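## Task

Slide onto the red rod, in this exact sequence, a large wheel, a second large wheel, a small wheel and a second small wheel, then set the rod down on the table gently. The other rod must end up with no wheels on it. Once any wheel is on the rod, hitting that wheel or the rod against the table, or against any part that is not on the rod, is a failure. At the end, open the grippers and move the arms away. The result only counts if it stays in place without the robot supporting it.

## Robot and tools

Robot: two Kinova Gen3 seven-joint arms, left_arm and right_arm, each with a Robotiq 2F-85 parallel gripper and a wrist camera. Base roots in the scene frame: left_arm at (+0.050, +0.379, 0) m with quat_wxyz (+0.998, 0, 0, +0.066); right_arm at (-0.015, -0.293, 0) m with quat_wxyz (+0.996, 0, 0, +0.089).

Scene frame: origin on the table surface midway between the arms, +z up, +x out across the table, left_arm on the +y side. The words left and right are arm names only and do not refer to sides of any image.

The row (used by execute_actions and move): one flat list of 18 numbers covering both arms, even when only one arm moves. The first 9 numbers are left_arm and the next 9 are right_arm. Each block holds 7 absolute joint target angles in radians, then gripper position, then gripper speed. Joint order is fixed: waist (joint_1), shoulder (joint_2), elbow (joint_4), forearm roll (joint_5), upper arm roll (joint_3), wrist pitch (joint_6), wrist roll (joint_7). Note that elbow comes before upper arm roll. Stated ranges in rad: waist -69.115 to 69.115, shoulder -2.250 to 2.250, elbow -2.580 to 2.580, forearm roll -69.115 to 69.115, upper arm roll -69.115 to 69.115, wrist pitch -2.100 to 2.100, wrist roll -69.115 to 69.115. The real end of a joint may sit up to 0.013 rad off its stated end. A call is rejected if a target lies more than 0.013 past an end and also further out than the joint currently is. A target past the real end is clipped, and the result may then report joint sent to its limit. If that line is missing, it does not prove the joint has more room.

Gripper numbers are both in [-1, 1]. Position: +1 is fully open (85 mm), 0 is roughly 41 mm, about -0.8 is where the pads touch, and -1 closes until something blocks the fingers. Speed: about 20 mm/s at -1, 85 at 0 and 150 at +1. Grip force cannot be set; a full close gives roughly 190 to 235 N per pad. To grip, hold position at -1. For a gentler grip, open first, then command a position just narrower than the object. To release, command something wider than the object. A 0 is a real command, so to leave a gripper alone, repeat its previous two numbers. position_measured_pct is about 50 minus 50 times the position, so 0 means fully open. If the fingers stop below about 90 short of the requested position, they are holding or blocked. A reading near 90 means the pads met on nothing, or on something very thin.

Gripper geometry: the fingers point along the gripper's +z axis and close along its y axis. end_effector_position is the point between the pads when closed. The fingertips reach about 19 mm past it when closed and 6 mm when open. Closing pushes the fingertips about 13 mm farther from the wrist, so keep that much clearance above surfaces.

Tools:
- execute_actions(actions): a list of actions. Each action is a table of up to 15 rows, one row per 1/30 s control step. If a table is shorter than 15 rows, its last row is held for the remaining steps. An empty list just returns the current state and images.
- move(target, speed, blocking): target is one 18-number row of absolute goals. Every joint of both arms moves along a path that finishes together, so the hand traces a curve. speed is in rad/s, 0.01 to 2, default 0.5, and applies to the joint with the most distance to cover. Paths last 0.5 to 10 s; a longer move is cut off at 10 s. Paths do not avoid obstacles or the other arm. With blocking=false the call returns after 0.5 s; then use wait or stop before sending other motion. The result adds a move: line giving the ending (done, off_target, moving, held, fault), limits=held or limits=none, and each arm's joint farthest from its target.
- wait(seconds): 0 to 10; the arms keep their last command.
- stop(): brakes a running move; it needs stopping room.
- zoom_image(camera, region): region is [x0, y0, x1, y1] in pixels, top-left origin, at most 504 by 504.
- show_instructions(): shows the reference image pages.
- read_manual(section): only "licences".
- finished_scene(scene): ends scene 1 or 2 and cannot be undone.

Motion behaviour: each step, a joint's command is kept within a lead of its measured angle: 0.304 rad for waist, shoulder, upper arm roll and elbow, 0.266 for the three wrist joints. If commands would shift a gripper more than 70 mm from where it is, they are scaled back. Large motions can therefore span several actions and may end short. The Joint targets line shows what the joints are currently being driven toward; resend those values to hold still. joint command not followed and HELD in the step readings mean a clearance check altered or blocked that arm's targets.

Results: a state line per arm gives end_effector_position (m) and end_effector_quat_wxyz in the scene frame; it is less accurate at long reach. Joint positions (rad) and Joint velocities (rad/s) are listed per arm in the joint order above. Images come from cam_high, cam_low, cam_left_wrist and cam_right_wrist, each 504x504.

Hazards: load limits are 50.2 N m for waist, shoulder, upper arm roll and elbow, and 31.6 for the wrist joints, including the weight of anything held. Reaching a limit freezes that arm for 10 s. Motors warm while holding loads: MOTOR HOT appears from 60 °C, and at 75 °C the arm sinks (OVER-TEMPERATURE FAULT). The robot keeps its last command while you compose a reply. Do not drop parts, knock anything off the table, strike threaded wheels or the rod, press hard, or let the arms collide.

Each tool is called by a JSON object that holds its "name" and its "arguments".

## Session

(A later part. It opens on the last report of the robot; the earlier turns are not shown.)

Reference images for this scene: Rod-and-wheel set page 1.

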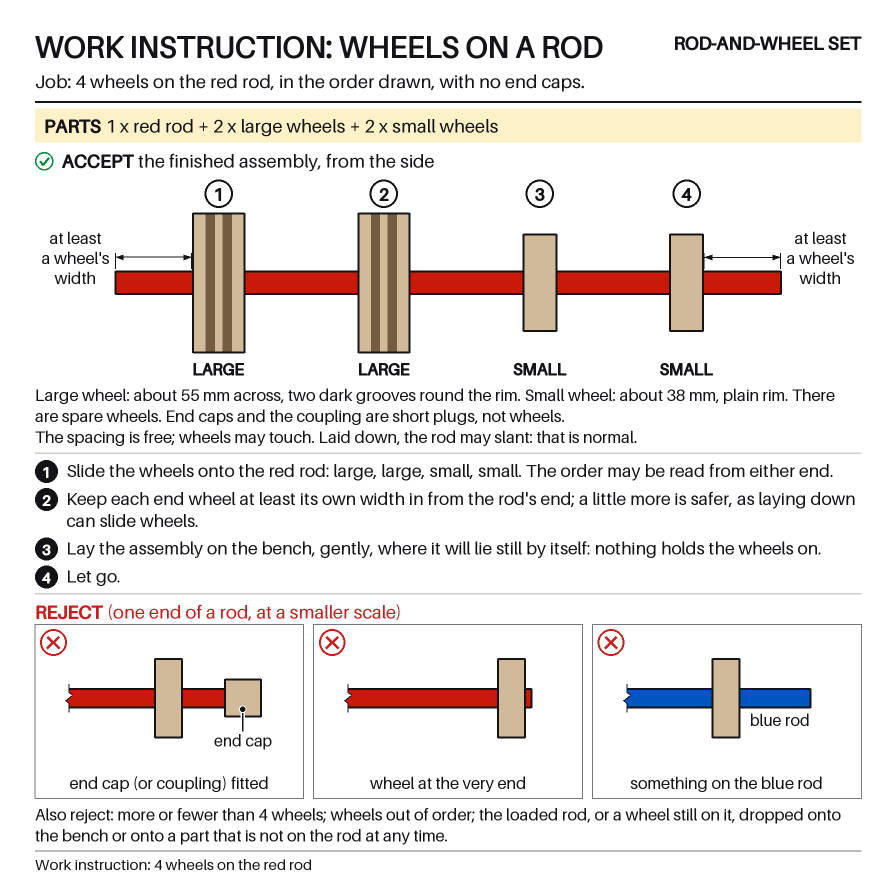

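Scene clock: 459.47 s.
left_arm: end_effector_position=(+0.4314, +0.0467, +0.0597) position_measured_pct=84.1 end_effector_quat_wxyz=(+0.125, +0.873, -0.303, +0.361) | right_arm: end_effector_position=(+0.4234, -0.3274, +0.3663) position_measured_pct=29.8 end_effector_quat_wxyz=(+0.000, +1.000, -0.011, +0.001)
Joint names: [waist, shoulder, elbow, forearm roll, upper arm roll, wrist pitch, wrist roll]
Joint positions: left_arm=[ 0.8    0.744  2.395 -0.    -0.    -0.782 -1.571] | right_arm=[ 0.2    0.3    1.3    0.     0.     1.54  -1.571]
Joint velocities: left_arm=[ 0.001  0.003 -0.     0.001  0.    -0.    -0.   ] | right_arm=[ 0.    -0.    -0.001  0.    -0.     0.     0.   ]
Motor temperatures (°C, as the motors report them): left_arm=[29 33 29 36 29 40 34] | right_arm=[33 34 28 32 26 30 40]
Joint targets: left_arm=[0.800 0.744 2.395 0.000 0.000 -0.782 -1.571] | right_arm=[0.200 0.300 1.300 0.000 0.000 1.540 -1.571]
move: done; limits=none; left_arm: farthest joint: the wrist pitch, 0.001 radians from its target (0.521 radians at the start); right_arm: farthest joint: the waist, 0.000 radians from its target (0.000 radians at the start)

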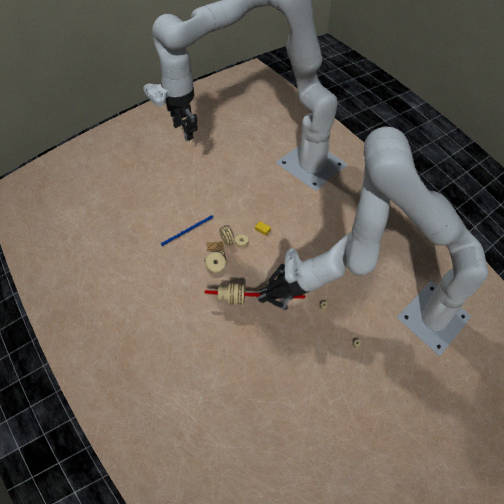

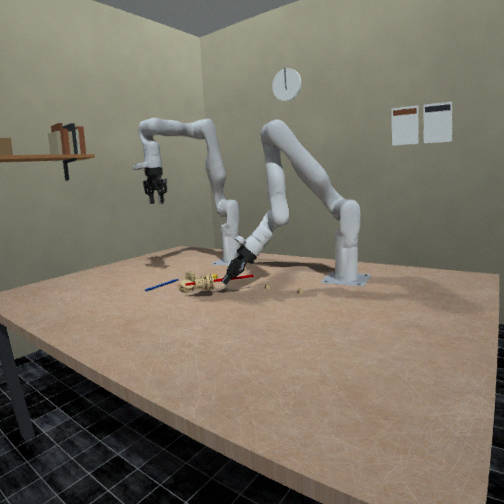

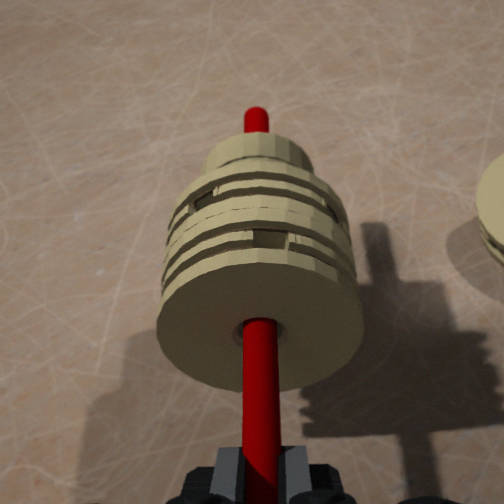

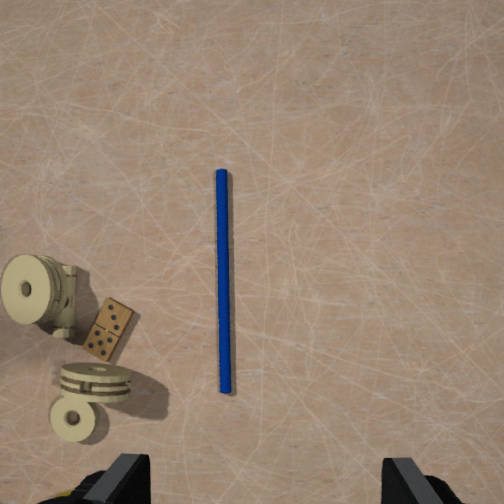

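{"name": "move", "arguments": {"target": [0.80,0.8344,2.3895,0,0,-0.8677,-1.571,-1,-0.5,0.2,0.3,1.3,0,0,1.54,-1.571,0.4,0], "speed": 0.04}}

{"name": "zoom_image", "arguments": {"camera": "cam_low", "region": [150, 230, 330, 330]}}

Scene clock: 464.90 s.
left_arm: end_effector_position=(+0.4314, +0.0467, +0.0336) position_measured_pct=84.1 end_effector_quat_wxyz=(+0.125, +0.873, -0.303, +0.361) | right_arm: end_effector_position=(+0.4234, -0.3274, +0.3663) position_measured_pct=29.8 end_effector_quat_wxyz=(+0.000, +1.000, -0.011, +0.001)
Joint names: [waist, shoulder, elbow, forearm roll, upper arm roll, wrist pitch, wrist roll]
Joint positions: left_arm=[ 0.8    0.835  2.39  -0.    -0.    -0.867 -1.571] | right_arm=[ 0.2    0.3    1.3    0.     0.     1.54  -1.571]
Joint velocities: left_arm=[-0.001  0.002  0.     0.001 -0.     0.    -0.   ] | right_arm=[-0. -0.  0. -0.  0.  0.  0.]
Motor temperatures (°C, as the motors report them): left_arm=[29 33 29 36 29 40 34] | right_arm=[33 34 28 32 26 30 40]
Joint targets: left_arm=[0.800 0.834 2.389 0.000 0.000 -0.868 -1.571] | right_arm=[0.200 0.300 1.300 0.000 0.000 1.540 -1.571]
move: done; limits=none; left_arm: farthest joint: the wrist pitch, 0.001 radians from its target (0.086 radians at the start); right_arm: farthest joint: the waist, 0.000 radians from its target (0.000 radians at the start)

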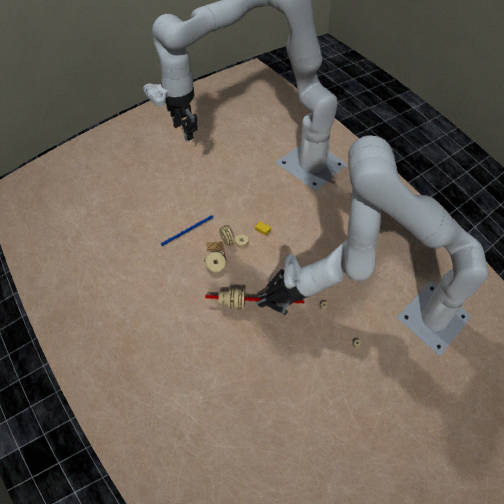

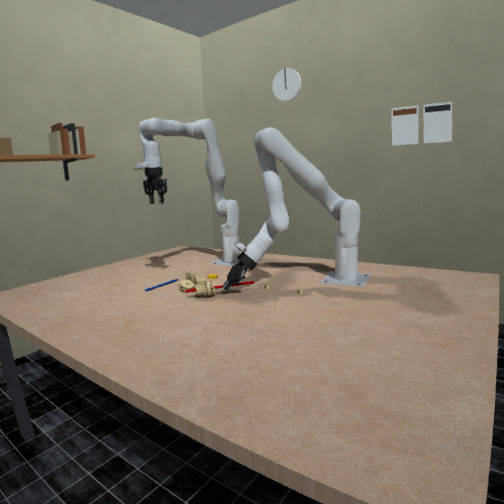

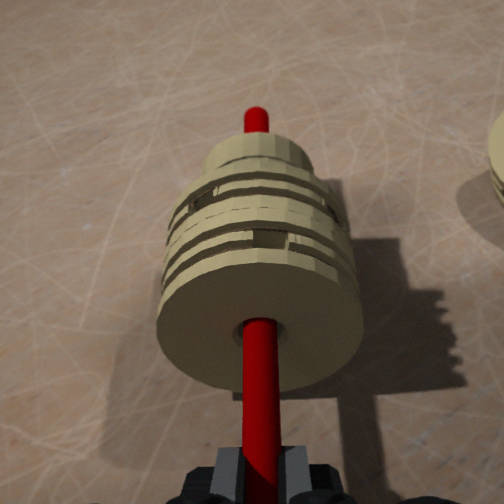

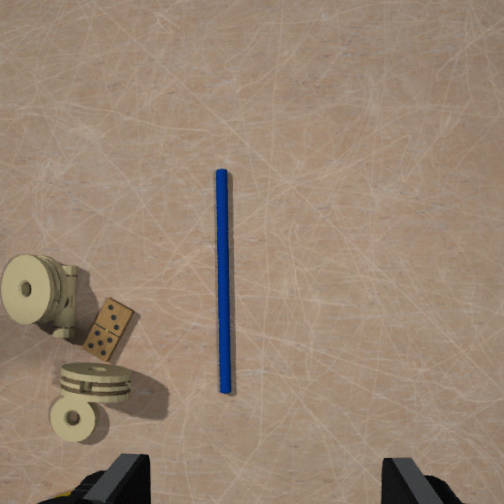

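Region (150, 230, 330, 330) of cam_low's 504x504 image, scaled by 2.800, with more detail than that image has.

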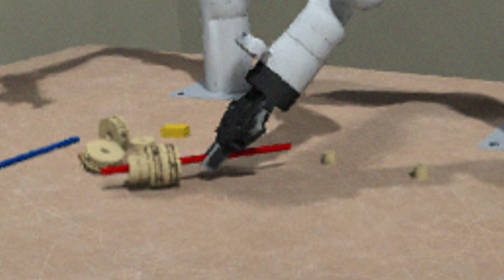

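Not yet in contact. Lower gently.

{"name": "move", "arguments": {"target": [0.80,0.8639,2.3862,0,0,-0.8939,-1.571,-1,-0.5,0.2,0.3,1.3,0,0,1.54,-1.571,0.4,0], "speed": 0.01}}

Scene clock: 469.13 s.
left_arm: end_effector_position=(+0.4320, +0.0462, +0.0260) position_measured_pct=84.1 end_effector_quat_wxyz=(+0.126, +0.873, -0.303, +0.362) | right_arm: end_effector_position=(+0.4234, -0.3274, +0.3663) position_measured_pct=29.8 end_effector_quat_wxyz=(+0.000, +1.000, -0.011, +0.001)
Joint names: [waist, shoulder, elbow, forearm roll, upper arm roll, wrist pitch, wrist roll]
Joint positions: left_arm=[ 0.8    0.863  2.386 -0.     0.    -0.894 -1.571] | right_arm=[ 0.2    0.3    1.3    0.     0.     1.54  -1.571]
Joint velocities: left_arm=[ 0.  0.  0. -0.  0. -0.  0.] | right_arm=[-0.    -0.     0.001 -0.001  0.    -0.    -0.   ]
Motor temperatures (°C, as the motors report them): left_arm=[29 33 29 36 29 40 34] | right_arm=[33 34 28 32 26 30 40]
Joint targets: left_arm=[0.800 0.864 2.386 0.000 0.000 -0.894 -1.571] | right_arm=[0.200 0.300 1.300 0.000 0.000 1.540 -1.571]
move: done; limits=none; left_arm: farthest joint: the shoulder, 0.001 radians from its target (0.029 radians at the start); right_arm: farthest joint: the waist, 0.000 radians from its target (0.000 radians at the start)

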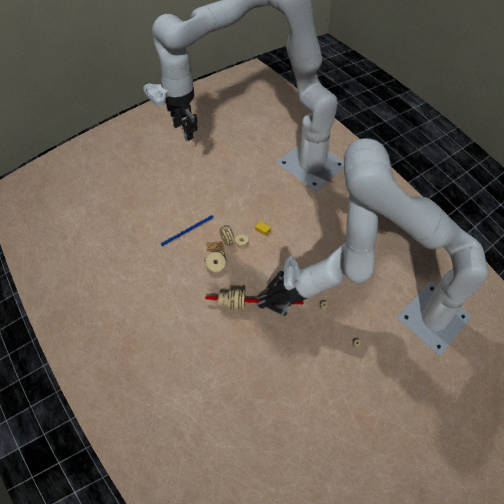

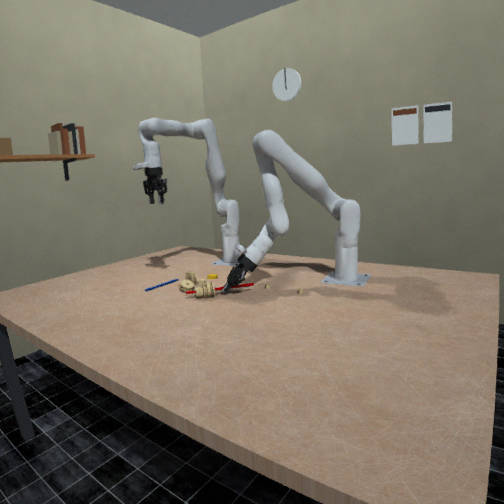

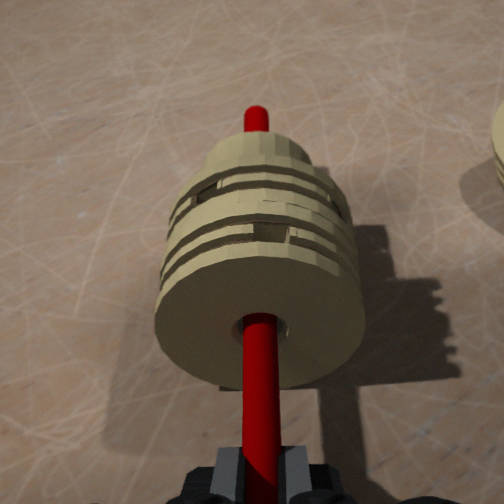

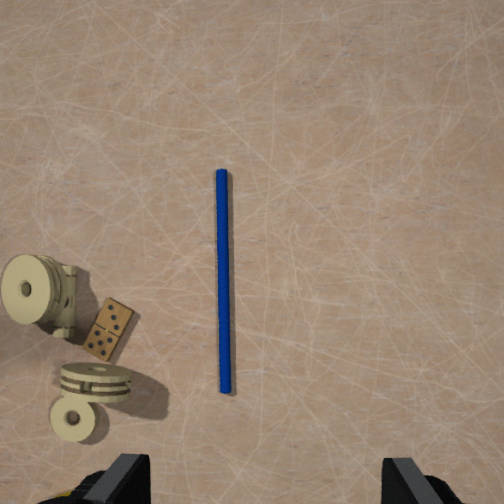

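{"name": "execute_actions", "arguments": {"actions": [[[0.80,0.8639,2.3862,0,0,-0.8939,-1.571,-0.6,-1,0.2,0.3,1.3,0,0,1.54,-1.571,0.4,0]],[[0.80,0.8639,2.3862,0,0,-0.8939,-1.571,-0.6,-1,0.2,0.3,1.3,0,0,1.54,-1.571,0.4,0]],[[0.80,0.8639,2.3862,0,0,-0.8939,-1.571,0,0,0.2,0.3,1.3,0,0,1.54,-1.571,0.4,0]],[[0.80,0.8639,2.3862,0,0,-0.8939,-1.571,0,0,0.2,0.3,1.3,0,0,1.54,-1.571,0.4,0]]]}}

{"name": "zoom_image", "arguments": {"camera": "cam_low", "region": [150, 230, 330, 330]}}

Scene clock: 475.27 s.
left_arm: end_effector_position=(+0.4317, +0.0465, +0.0255) position_measured_pct=50.0 end_effector_quat_wxyz=(+0.125, +0.873, -0.303, +0.362) | right_arm: end_effector_position=(+0.4234, -0.3274, +0.3663) position_measured_pct=29.8 end_effector_quat_wxyz=(+0.000, +1.000, -0.011, +0.001)
Joint names: [waist, shoulder, elbow, forearm roll, upper arm roll, wrist pitch, wrist roll]
Joint positions: left_arm=[ 0.8    0.864  2.386 -0.    -0.    -0.894 -1.571] | right_arm=[ 0.2    0.3    1.3    0.     0.     1.54  -1.571]
Joint velocities: left_arm=[-0.     0.     0.     0.001 -0.     0.     0.   ] | right_arm=[-0.    -0.    -0.001 -0.    -0.    -0.     0.   ]
Motor temperatures (°C, as the motors report them): left_arm=[29 34 29 36 29 40 34] | right_arm=[33 34 28 32 26 30 40]
Joint targets: left_arm=[0.800 0.864 2.386 0.000 0.000 -0.894 -1.571] | right_arm=[0.200 0.300 1.300 0.000 0.000 1.540 -1.571]
Step readings (joint positions; steps 1 to 15: 1st action; 16 to 30: 2nd action; 31 to 45: 3rd action; 46 to 60: 4th action):
0: left_arm=[0.800 0.863 2.386 -0.000 0.000 -0.894 -1.571] | right_arm=[0.200 0.300 1.300 0.000 0.000 1.540 -1.571]
1: left_arm=[0.800 0.863 2.386 -0.000 0.000 -0.894 -1.571] | right_arm=[0.200 0.300 1.300 0.000 0.000 1.540 -1.571]
2: left_arm=[0.800 0.863 2.386 -0.000 0.000 -0.894 -1.571] | right_arm=[0.200 0.300 1.300 0.000 0.000 1.540 -1.571]
4: left_arm=[0.800 0.863 2.386 -0.000 0.000 -0.894 -1.571] | right_arm=[0.200 0.300 1.300 0.000 0.000 1.540 -1.571]
8: left_arm=[0.800 0.864 2.386 -0.000 0.000 -0.894 -1.571] | right_arm=[0.200 0.300 1.300 0.000 0.000 1.540 -1.571]
15: left_arm=[0.800 0.864 2.386 -0.000 0.000 -0.894 -1.571] | right_arm=[0.200 0.300 1.300 0.000 -0.000 1.540 -1.571]
16: left_arm=[0.800 0.864 2.386 -0.000 0.000 -0.894 -1.571] | right_arm=[0.200 0.300 1.300 0.000 0.000 1.540 -1.571]
17: left_arm=[0.800 0.864 2.386 -0.000 0.000 -0.894 -1.571] | right_arm=[0.200 0.300 1.300 0.000 0.000 1.540 -1.571]
19: left_arm=[0.800 0.864 2.386 -0.000 0.000 -0.894 -1.571] | right_arm=[0.200 0.300 1.300 0.000 0.000 1.540 -1.571]
23: left_arm=[0.800 0.864 2.386 -0.000 0.000 -0.894 -1.571] | right_arm=[0.200 0.300 1.300 0.000 0.000 1.540 -1.571]
30: left_arm=[0.800 0.864 2.386 -0.000 0.000 -0.894 -1.571] | right_arm=[0.200 0.300 1.300 0.000 -0.000 1.540 -1.571]
31: left_arm=[0.800 0.864 2.386 -0.000 0.000 -0.894 -1.571] | right_arm=[0.200 0.300 1.300 0.000 0.000 1.540 -1.571]
32: left_arm=[0.800 0.864 2.386 -0.000 0.000 -0.894 -1.571] | right_arm=[0.200 0.300 1.300 0.000 0.000 1.540 -1.571]
34: left_arm=[0.800 0.864 2.386 0.000 0.000 -0.894 -1.571] | right_arm=[0.200 0.300 1.300 0.000 0.000 1.540 -1.571]
38: left_arm=[0.800 0.864 2.386 -0.000 -0.000 -0.894 -1.571] | right_arm=[0.200 0.300 1.300 0.000 0.000 1.540 -1.571]
45: left_arm=[0.800 0.864 2.386 -0.000 0.000 -0.894 -1.571] | right_arm=[0.200 0.300 1.300 0.000 0.000 1.540 -1.571]
46: left_arm=[0.800 0.864 2.386 -0.000 0.000 -0.894 -1.571] | right_arm=[0.200 0.300 1.300 0.000 0.000 1.540 -1.571]
47: left_arm=[0.800 0.864 2.386 -0.000 0.000 -0.894 -1.571] | right_arm=[0.200 0.300 1.300 0.000 0.000 1.540 -1.571]
49: left_arm=[0.800 0.864 2.386 0.000 -0.000 -0.894 -1.571] | right_arm=[0.200 0.300 1.300 0.000 0.000 1.540 -1.571]
53: left_arm=[0.800 0.864 2.386 -0.000 0.000 -0.894 -1.571] | right_arm=[0.200 0.300 1.300 0.000 -0.000 1.540 -1.571]
60: Joint positions above

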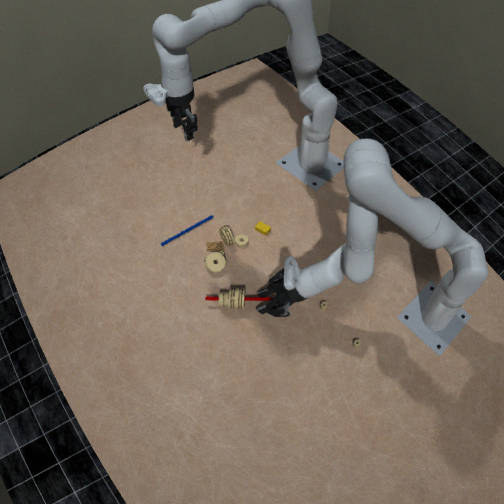

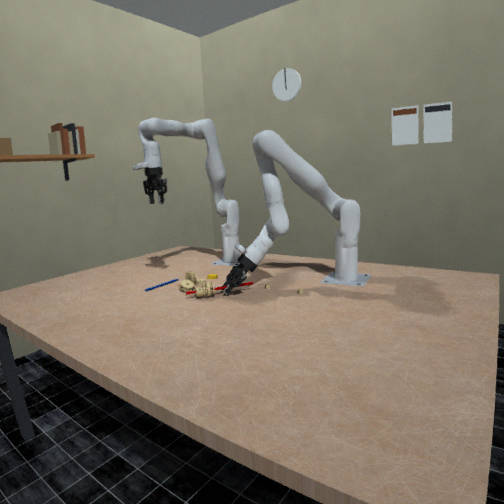

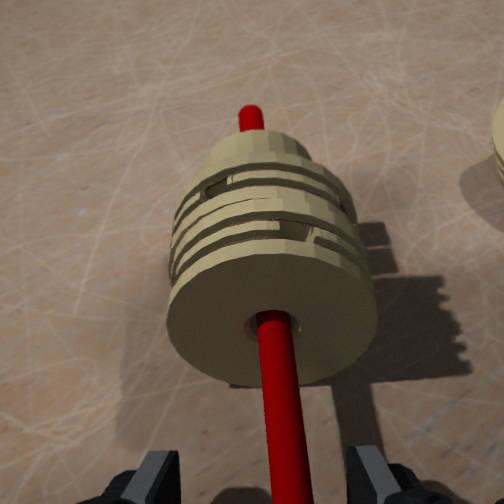

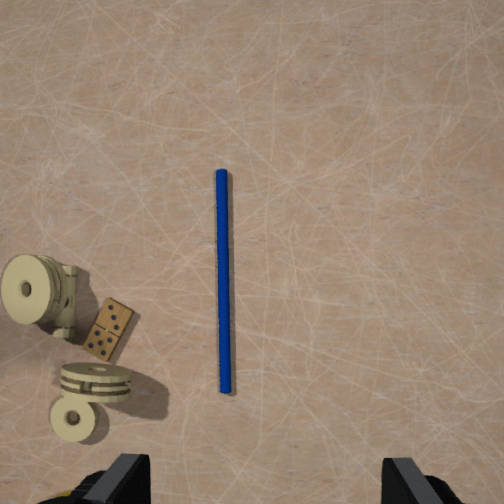

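Region (150, 230, 330, 330) of cam_low's 504x504 image, scaled by 2.800, with more detail than that image has.

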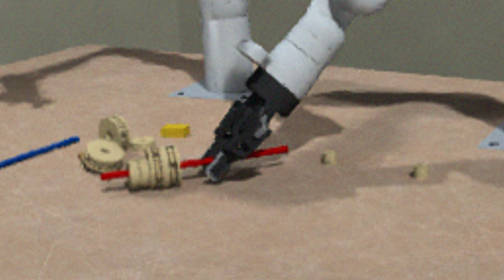

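{"name": "execute_actions", "arguments": {"actions": [[[0.80,0.8639,2.3862,0,0,-0.8939,-1.571,1,0,0.2,0.3,1.3,0,0,1.54,-1.571,0.4,0]],[[0.80,0.8639,2.3862,0,0,-0.8939,-1.571,1,0,0.2,0.3,1.3,0,0,1.54,-1.571,0.4,0]]]}}

Scene clock: 479.03 s.
left_arm: end_effector_position=(+0.4317, +0.0465, +0.0255) position_measured_pct=0.0 end_effector_quat_wxyz=(+0.125, +0.873, -0.303, +0.362) | right_arm: end_effector_position=(+0.4234, -0.3274, +0.3663) position_measured_pct=29.8 end_effector_quat_wxyz=(+0.000, +1.000, -0.011, +0.001)
Joint names: [waist, shoulder, elbow, forearm roll, upper arm roll, wrist pitch, wrist roll]
Joint positions: left_arm=[ 0.8    0.864  2.386  0.     0.    -0.894 -1.571] | right_arm=[ 0.2    0.3    1.3    0.     0.     1.54  -1.571]
Joint velocities: left_arm=[ 0.     0.    -0.    -0.    -0.    -0.001  0.   ] | right_arm=[ 0.    -0.    -0.001  0.     0.     0.    -0.   ]
Motor temperatures (°C, as the motors report them): left_arm=[29 34 29 36 29 40 34] | right_arm=[33 34 28 32 26 30 40]
Joint targets: left_arm=[0.800 0.864 2.386 0.000 0.000 -0.894 -1.571] | right_arm=[0.200 0.300 1.300 0.000 0.000 1.540 -1.571]
Step readings (joint positions; steps 1 to 15: 1st action; 16 to 30: 2nd action):
0: left_arm=[0.800 0.864 2.386 -0.000 0.000 -0.894 -1.571] | right_arm=[0.200 0.300 1.300 0.000 0.000 1.540 -1.571]
1: left_arm=[0.800 0.864 2.386 -0.000 -0.000 -0.894 -1.571] | right_arm=[0.200 0.300 1.300 0.000 0.000 1.540 -1.571]
2: left_arm=[0.800 0.864 2.386 -0.000 -0.000 -0.894 -1.571] | right_arm=[0.200 0.300 1.300 0.000 -0.000 1.540 -1.571]
4: left_arm=[0.800 0.864 2.386 0.000 -0.000 -0.894 -1.571] | right_arm=[0.200 0.300 1.300 0.000 0.000 1.540 -1.571]
8: left_arm=[0.800 0.864 2.386 -0.000 -0.000 -0.894 -1.571] | right_arm=[0.200 0.300 1.300 0.000 0.000 1.540 -1.571]
15: left_arm=[0.800 0.864 2.386 -0.000 -0.000 -0.894 -1.571] | right_arm=[0.200 0.300 1.300 0.000 0.000 1.540 -1.571]
16: left_arm=[0.800 0.864 2.386 -0.000 0.000 -0.894 -1.571] | right_arm=[0.200 0.300 1.300 0.000 -0.000 1.540 -1.571]
17: left_arm=[0.800 0.864 2.386 -0.000 0.000 -0.894 -1.571] | right_arm=[0.200 0.300 1.300 0.000 0.000 1.540 -1.571]
19: left_arm=[0.800 0.864 2.386 -0.000 0.000 -0.894 -1.571] | right_arm=[0.200 0.300 1.300 0.000 0.000 1.540 -1.571]
23: left_arm=[0.800 0.864 2.386 0.000 0.000 -0.894 -1.571] | right_arm=[0.200 0.300 1.300 0.000 0.000 1.540 -1.571]
30: Joint positions above

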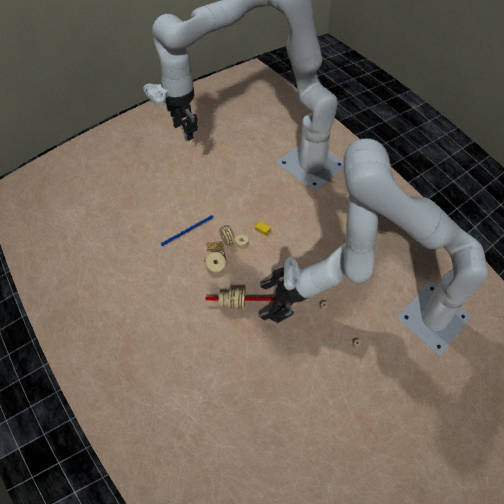

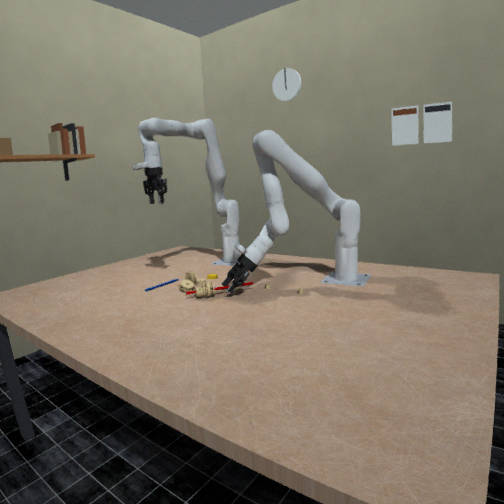

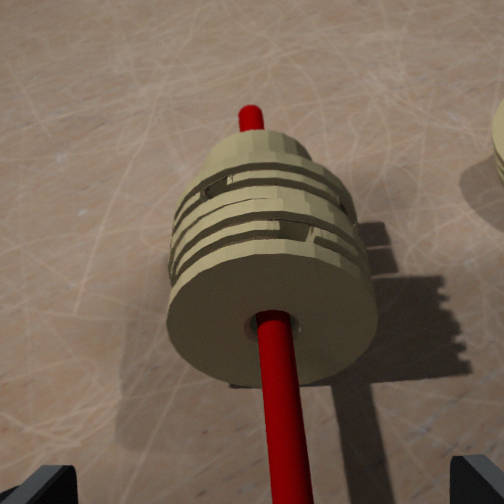

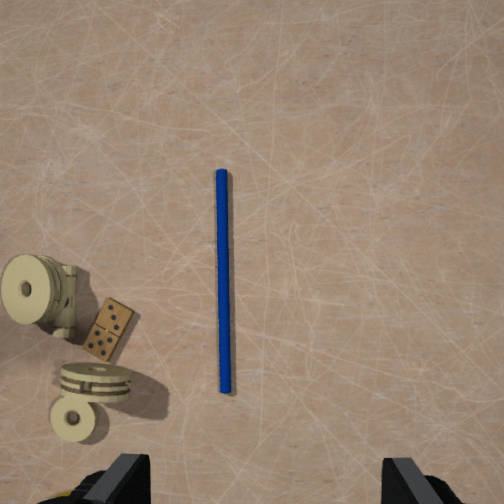

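Stable. Lift and park.

{"name": "move", "arguments": {"target": [0.80,0.7437,2.3946,0,0,-0.7821,-1.571,1,0,0.2,0.3,1.3,0,0,1.54,-1.571,0.4,0], "speed": 0.15}}

{"name": "move", "arguments": {"target": [0.5,0.3106,2.3068,0,0,-0.2612,-1.571,1,0,0.2,0.3,1.3,0,0,1.54,-1.571,0.4,0], "speed": 0.5}}

{"name": "zoom_image", "arguments": {"camera": "cam_high", "region": [150, 190, 390, 370]}}

Scene clock: 482.47 s.
left_arm: end_effector_position=(+0.4317, +0.0465, +0.0598) position_measured_pct=0.0 end_effector_quat_wxyz=(+0.125, +0.873, -0.303, +0.361) | right_arm: end_effector_position=(+0.4234, -0.3274, +0.3663) position_measured_pct=29.8 end_effector_quat_wxyz=(+0.000, +1.000, -0.011, +0.001)
Joint names: [waist, shoulder, elbow, forearm roll, upper arm roll, wrist pitch, wrist roll]
Joint positions: left_arm=[ 0.8    0.744  2.395  0.     0.    -0.782 -1.571] | right_arm=[ 0.2    0.3    1.3    0.     0.     1.54  -1.571]
Joint velocities: left_arm=[ 0.001 -0.003 -0.     0.    -0.     0.001 -0.   ] | right_arm=[-0.  0. -0.  0. -0. -0.  0.]
Motor temperatures (°C, as the motors report them): left_arm=[29 34 29 36 29 40 34] | right_arm=[33 34 28 32 26 30 40]
Joint targets: left_arm=[0.800 0.744 2.395 0.000 0.000 -0.782 -1.571] | right_arm=[0.200 0.300 1.300 0.000 0.000 1.540 -1.571]
move: done; limits=none; left_arm: farthest joint: the waist, 0.000 radians from its target (0.000 radians at the start); right_arm: farthest joint: the waist, 0.000 radians from its target (0.000 radians at the start)

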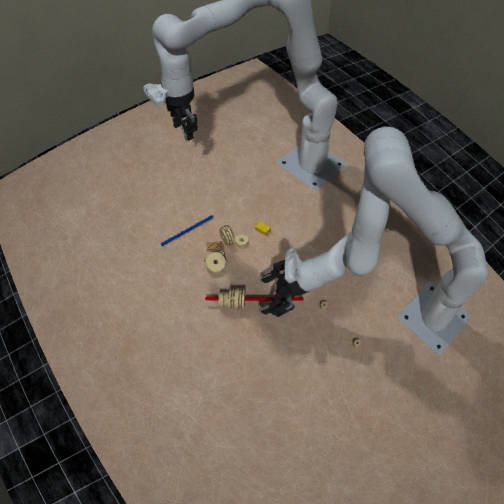

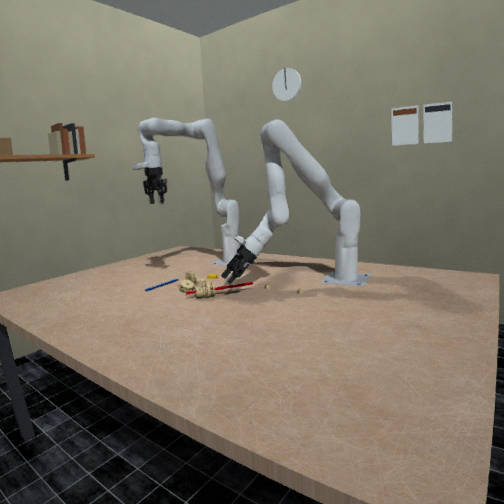

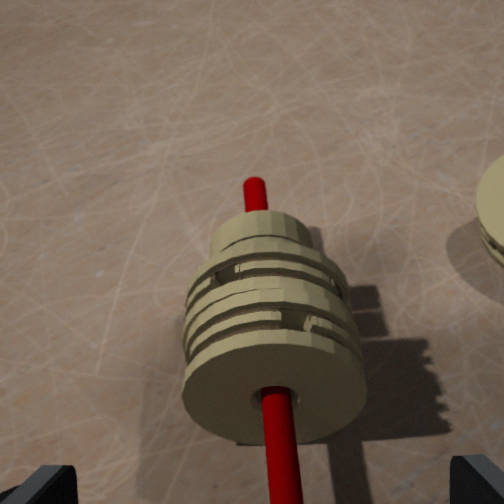

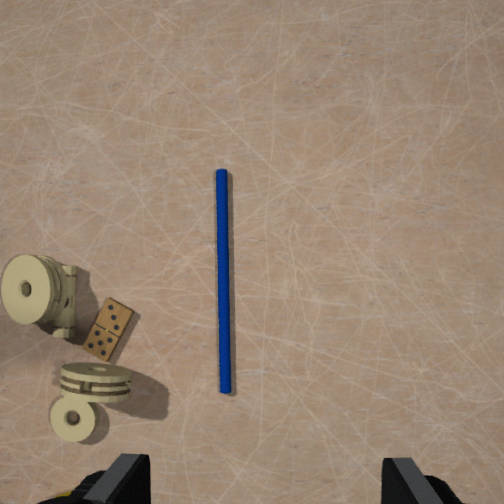

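Scene clock: 484.07 s.
left_arm: end_effector_position=(+0.5130, +0.1741, +0.1930) position_measured_pct=0.0 end_effector_quat_wxyz=(+0.070, +0.908, -0.169, +0.376) | right_arm: end_effector_position=(+0.4234, -0.3274, +0.3663) position_measured_pct=29.8 end_effector_quat_wxyz=(+0.000, +1.000, -0.011, +0.001)
Joint names: [waist, shoulder, elbow, forearm roll, upper arm roll, wrist pitch, wrist roll]
Joint positions: left_arm=[ 0.5    0.311  2.307  0.    -0.    -0.261 -1.571] | right_arm=[ 0.2    0.3    1.3    0.     0.     1.54  -1.571]
Joint velocities: left_arm=[-0.002 -0.003  0.     0.001 -0.    -0.001 -0.001] | right_arm=[-0.001 -0.     0.001  0.    -0.    -0.     0.   ]
Motor temperatures (°C, as the motors report them): left_arm=[29 34 29 36 29 40 34] | right_arm=[33 34 28 32 26 30 40]
Joint targets: left_arm=[0.500 0.311 2.307 0.000 0.000 -0.261 -1.571] | right_arm=[0.200 0.300 1.300 0.000 0.000 1.540 -1.571]
move: done; limits=none; left_arm: farthest joint: the waist, 0.000 radians from its target (0.300 radians at the start); right_arm: farthest joint: the waist, 0.000 radians from its target (0.000 radians at the start)

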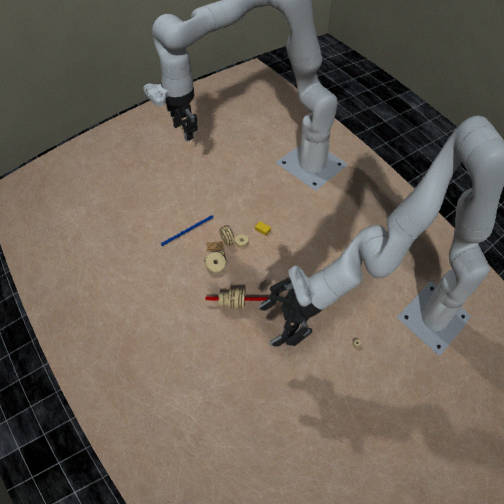

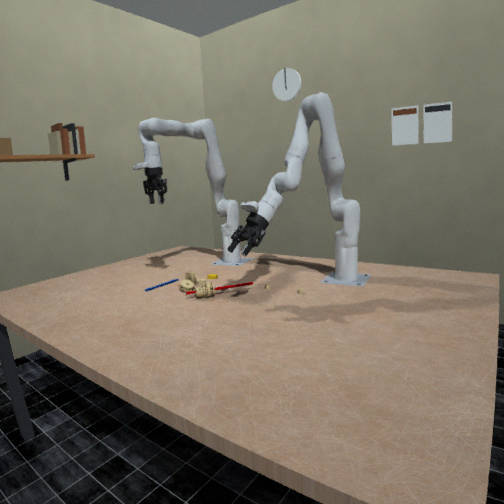

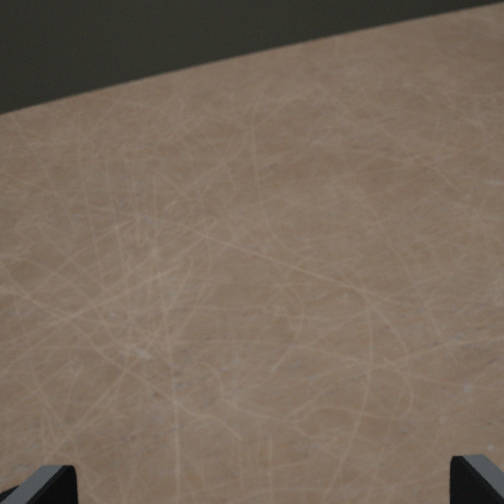

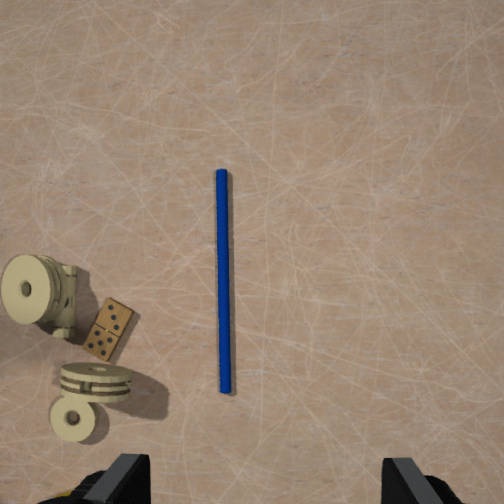

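Region (150, 190, 390, 370) of cam_high's 504x504 image, scaled by 2.100, with more detail than that image has; it fills the top 378 rows of this view, and the rest is white.

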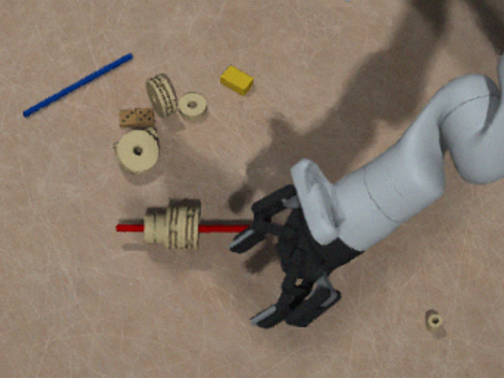

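{"name": "move", "arguments": {"target": [0.3,0.1,2.0,0,0,0.2,-1.571,1,0,0.2,0.3,1.3,0,0,1.54,-1.571,0.4,0], "speed": 0.6}}

{"name": "zoom_image", "arguments": {"camera": "cam_high", "region": [180, 240, 340, 340]}}

Scene clock: 488.57 s.
left_arm: end_effector_position=(+0.5834, +0.2636, +0.3372) position_measured_pct=0.0 end_effector_quat_wxyz=(+0.034, +0.910, -0.077, +0.407) | right_arm: end_effector_position=(+0.4234, -0.3274, +0.3663) position_measured_pct=29.8 end_effector_quat_wxyz=(+0.000, +1.000, -0.011, +0.001)
Joint names: [waist, shoulder, elbow, forearm roll, upper arm roll, wrist pitch, wrist roll]
Joint positions: left_arm=[ 0.3    0.1    2.    -0.    -0.     0.2   -1.571] | right_arm=[ 0.2    0.3    1.3    0.     0.     1.54  -1.571]
Joint velocities: left_arm=[-0.004 -0.002 -0.     0.001  0.    -0.    -0.   ] | right_arm=[ 0. -0.  0. -0.  0.  0.  0.]
Motor temperatures (°C, as the motors report them): left_arm=[29 34 29 36 29 40 34] | right_arm=[33 34 28 32 26 30 40]
Joint targets: left_arm=[0.300 0.100 2.000 0.000 0.000 0.200 -1.571] | right_arm=[0.200 0.300 1.300 0.000 0.000 1.540 -1.571]
move: done; limits=none; left_arm: farthest joint: the waist, 0.000 radians from its target (0.200 radians at the start); right_arm: farthest joint: the waist, 0.000 radians from its target (0.000 radians at the start)

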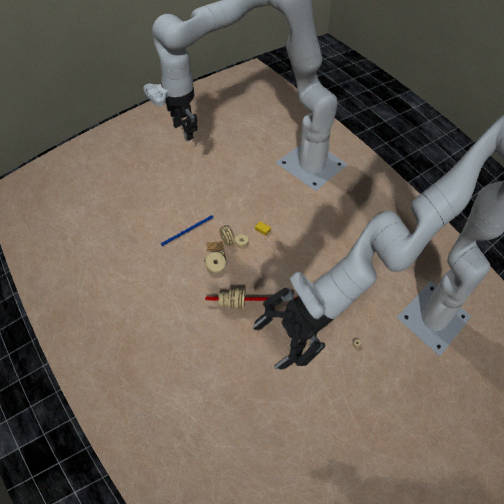

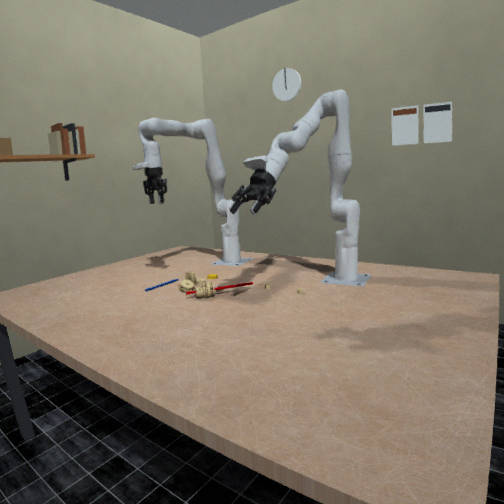

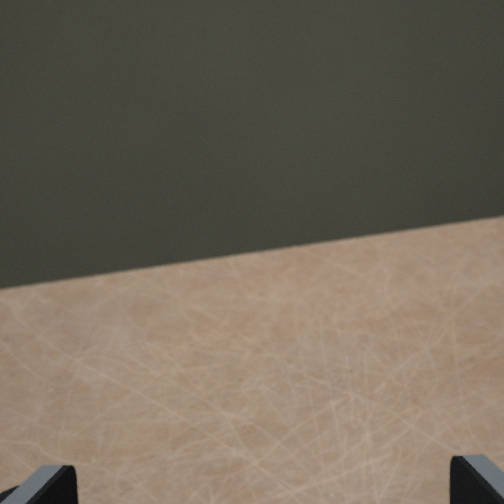

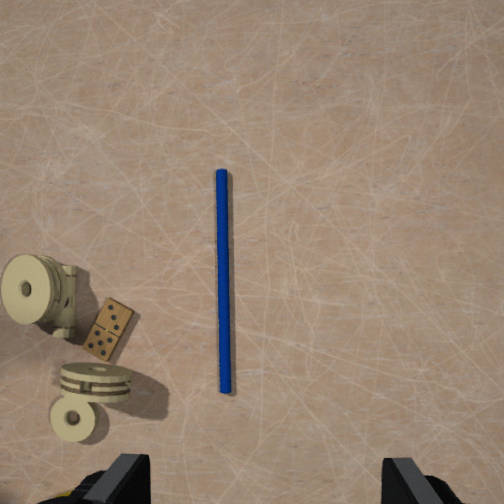

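Region (180, 240, 340, 340) of cam_high's 504x504 image, scaled by 3.150, with more detail than that image has; it fills the top 315 rows of this view, and the rest is white.

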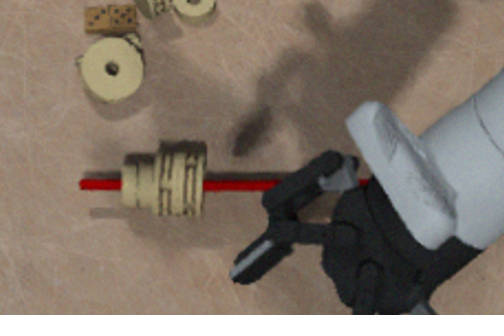

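{"name": "finished_scene", "arguments": {"scene": 2}}

The scene is finished: the task was done.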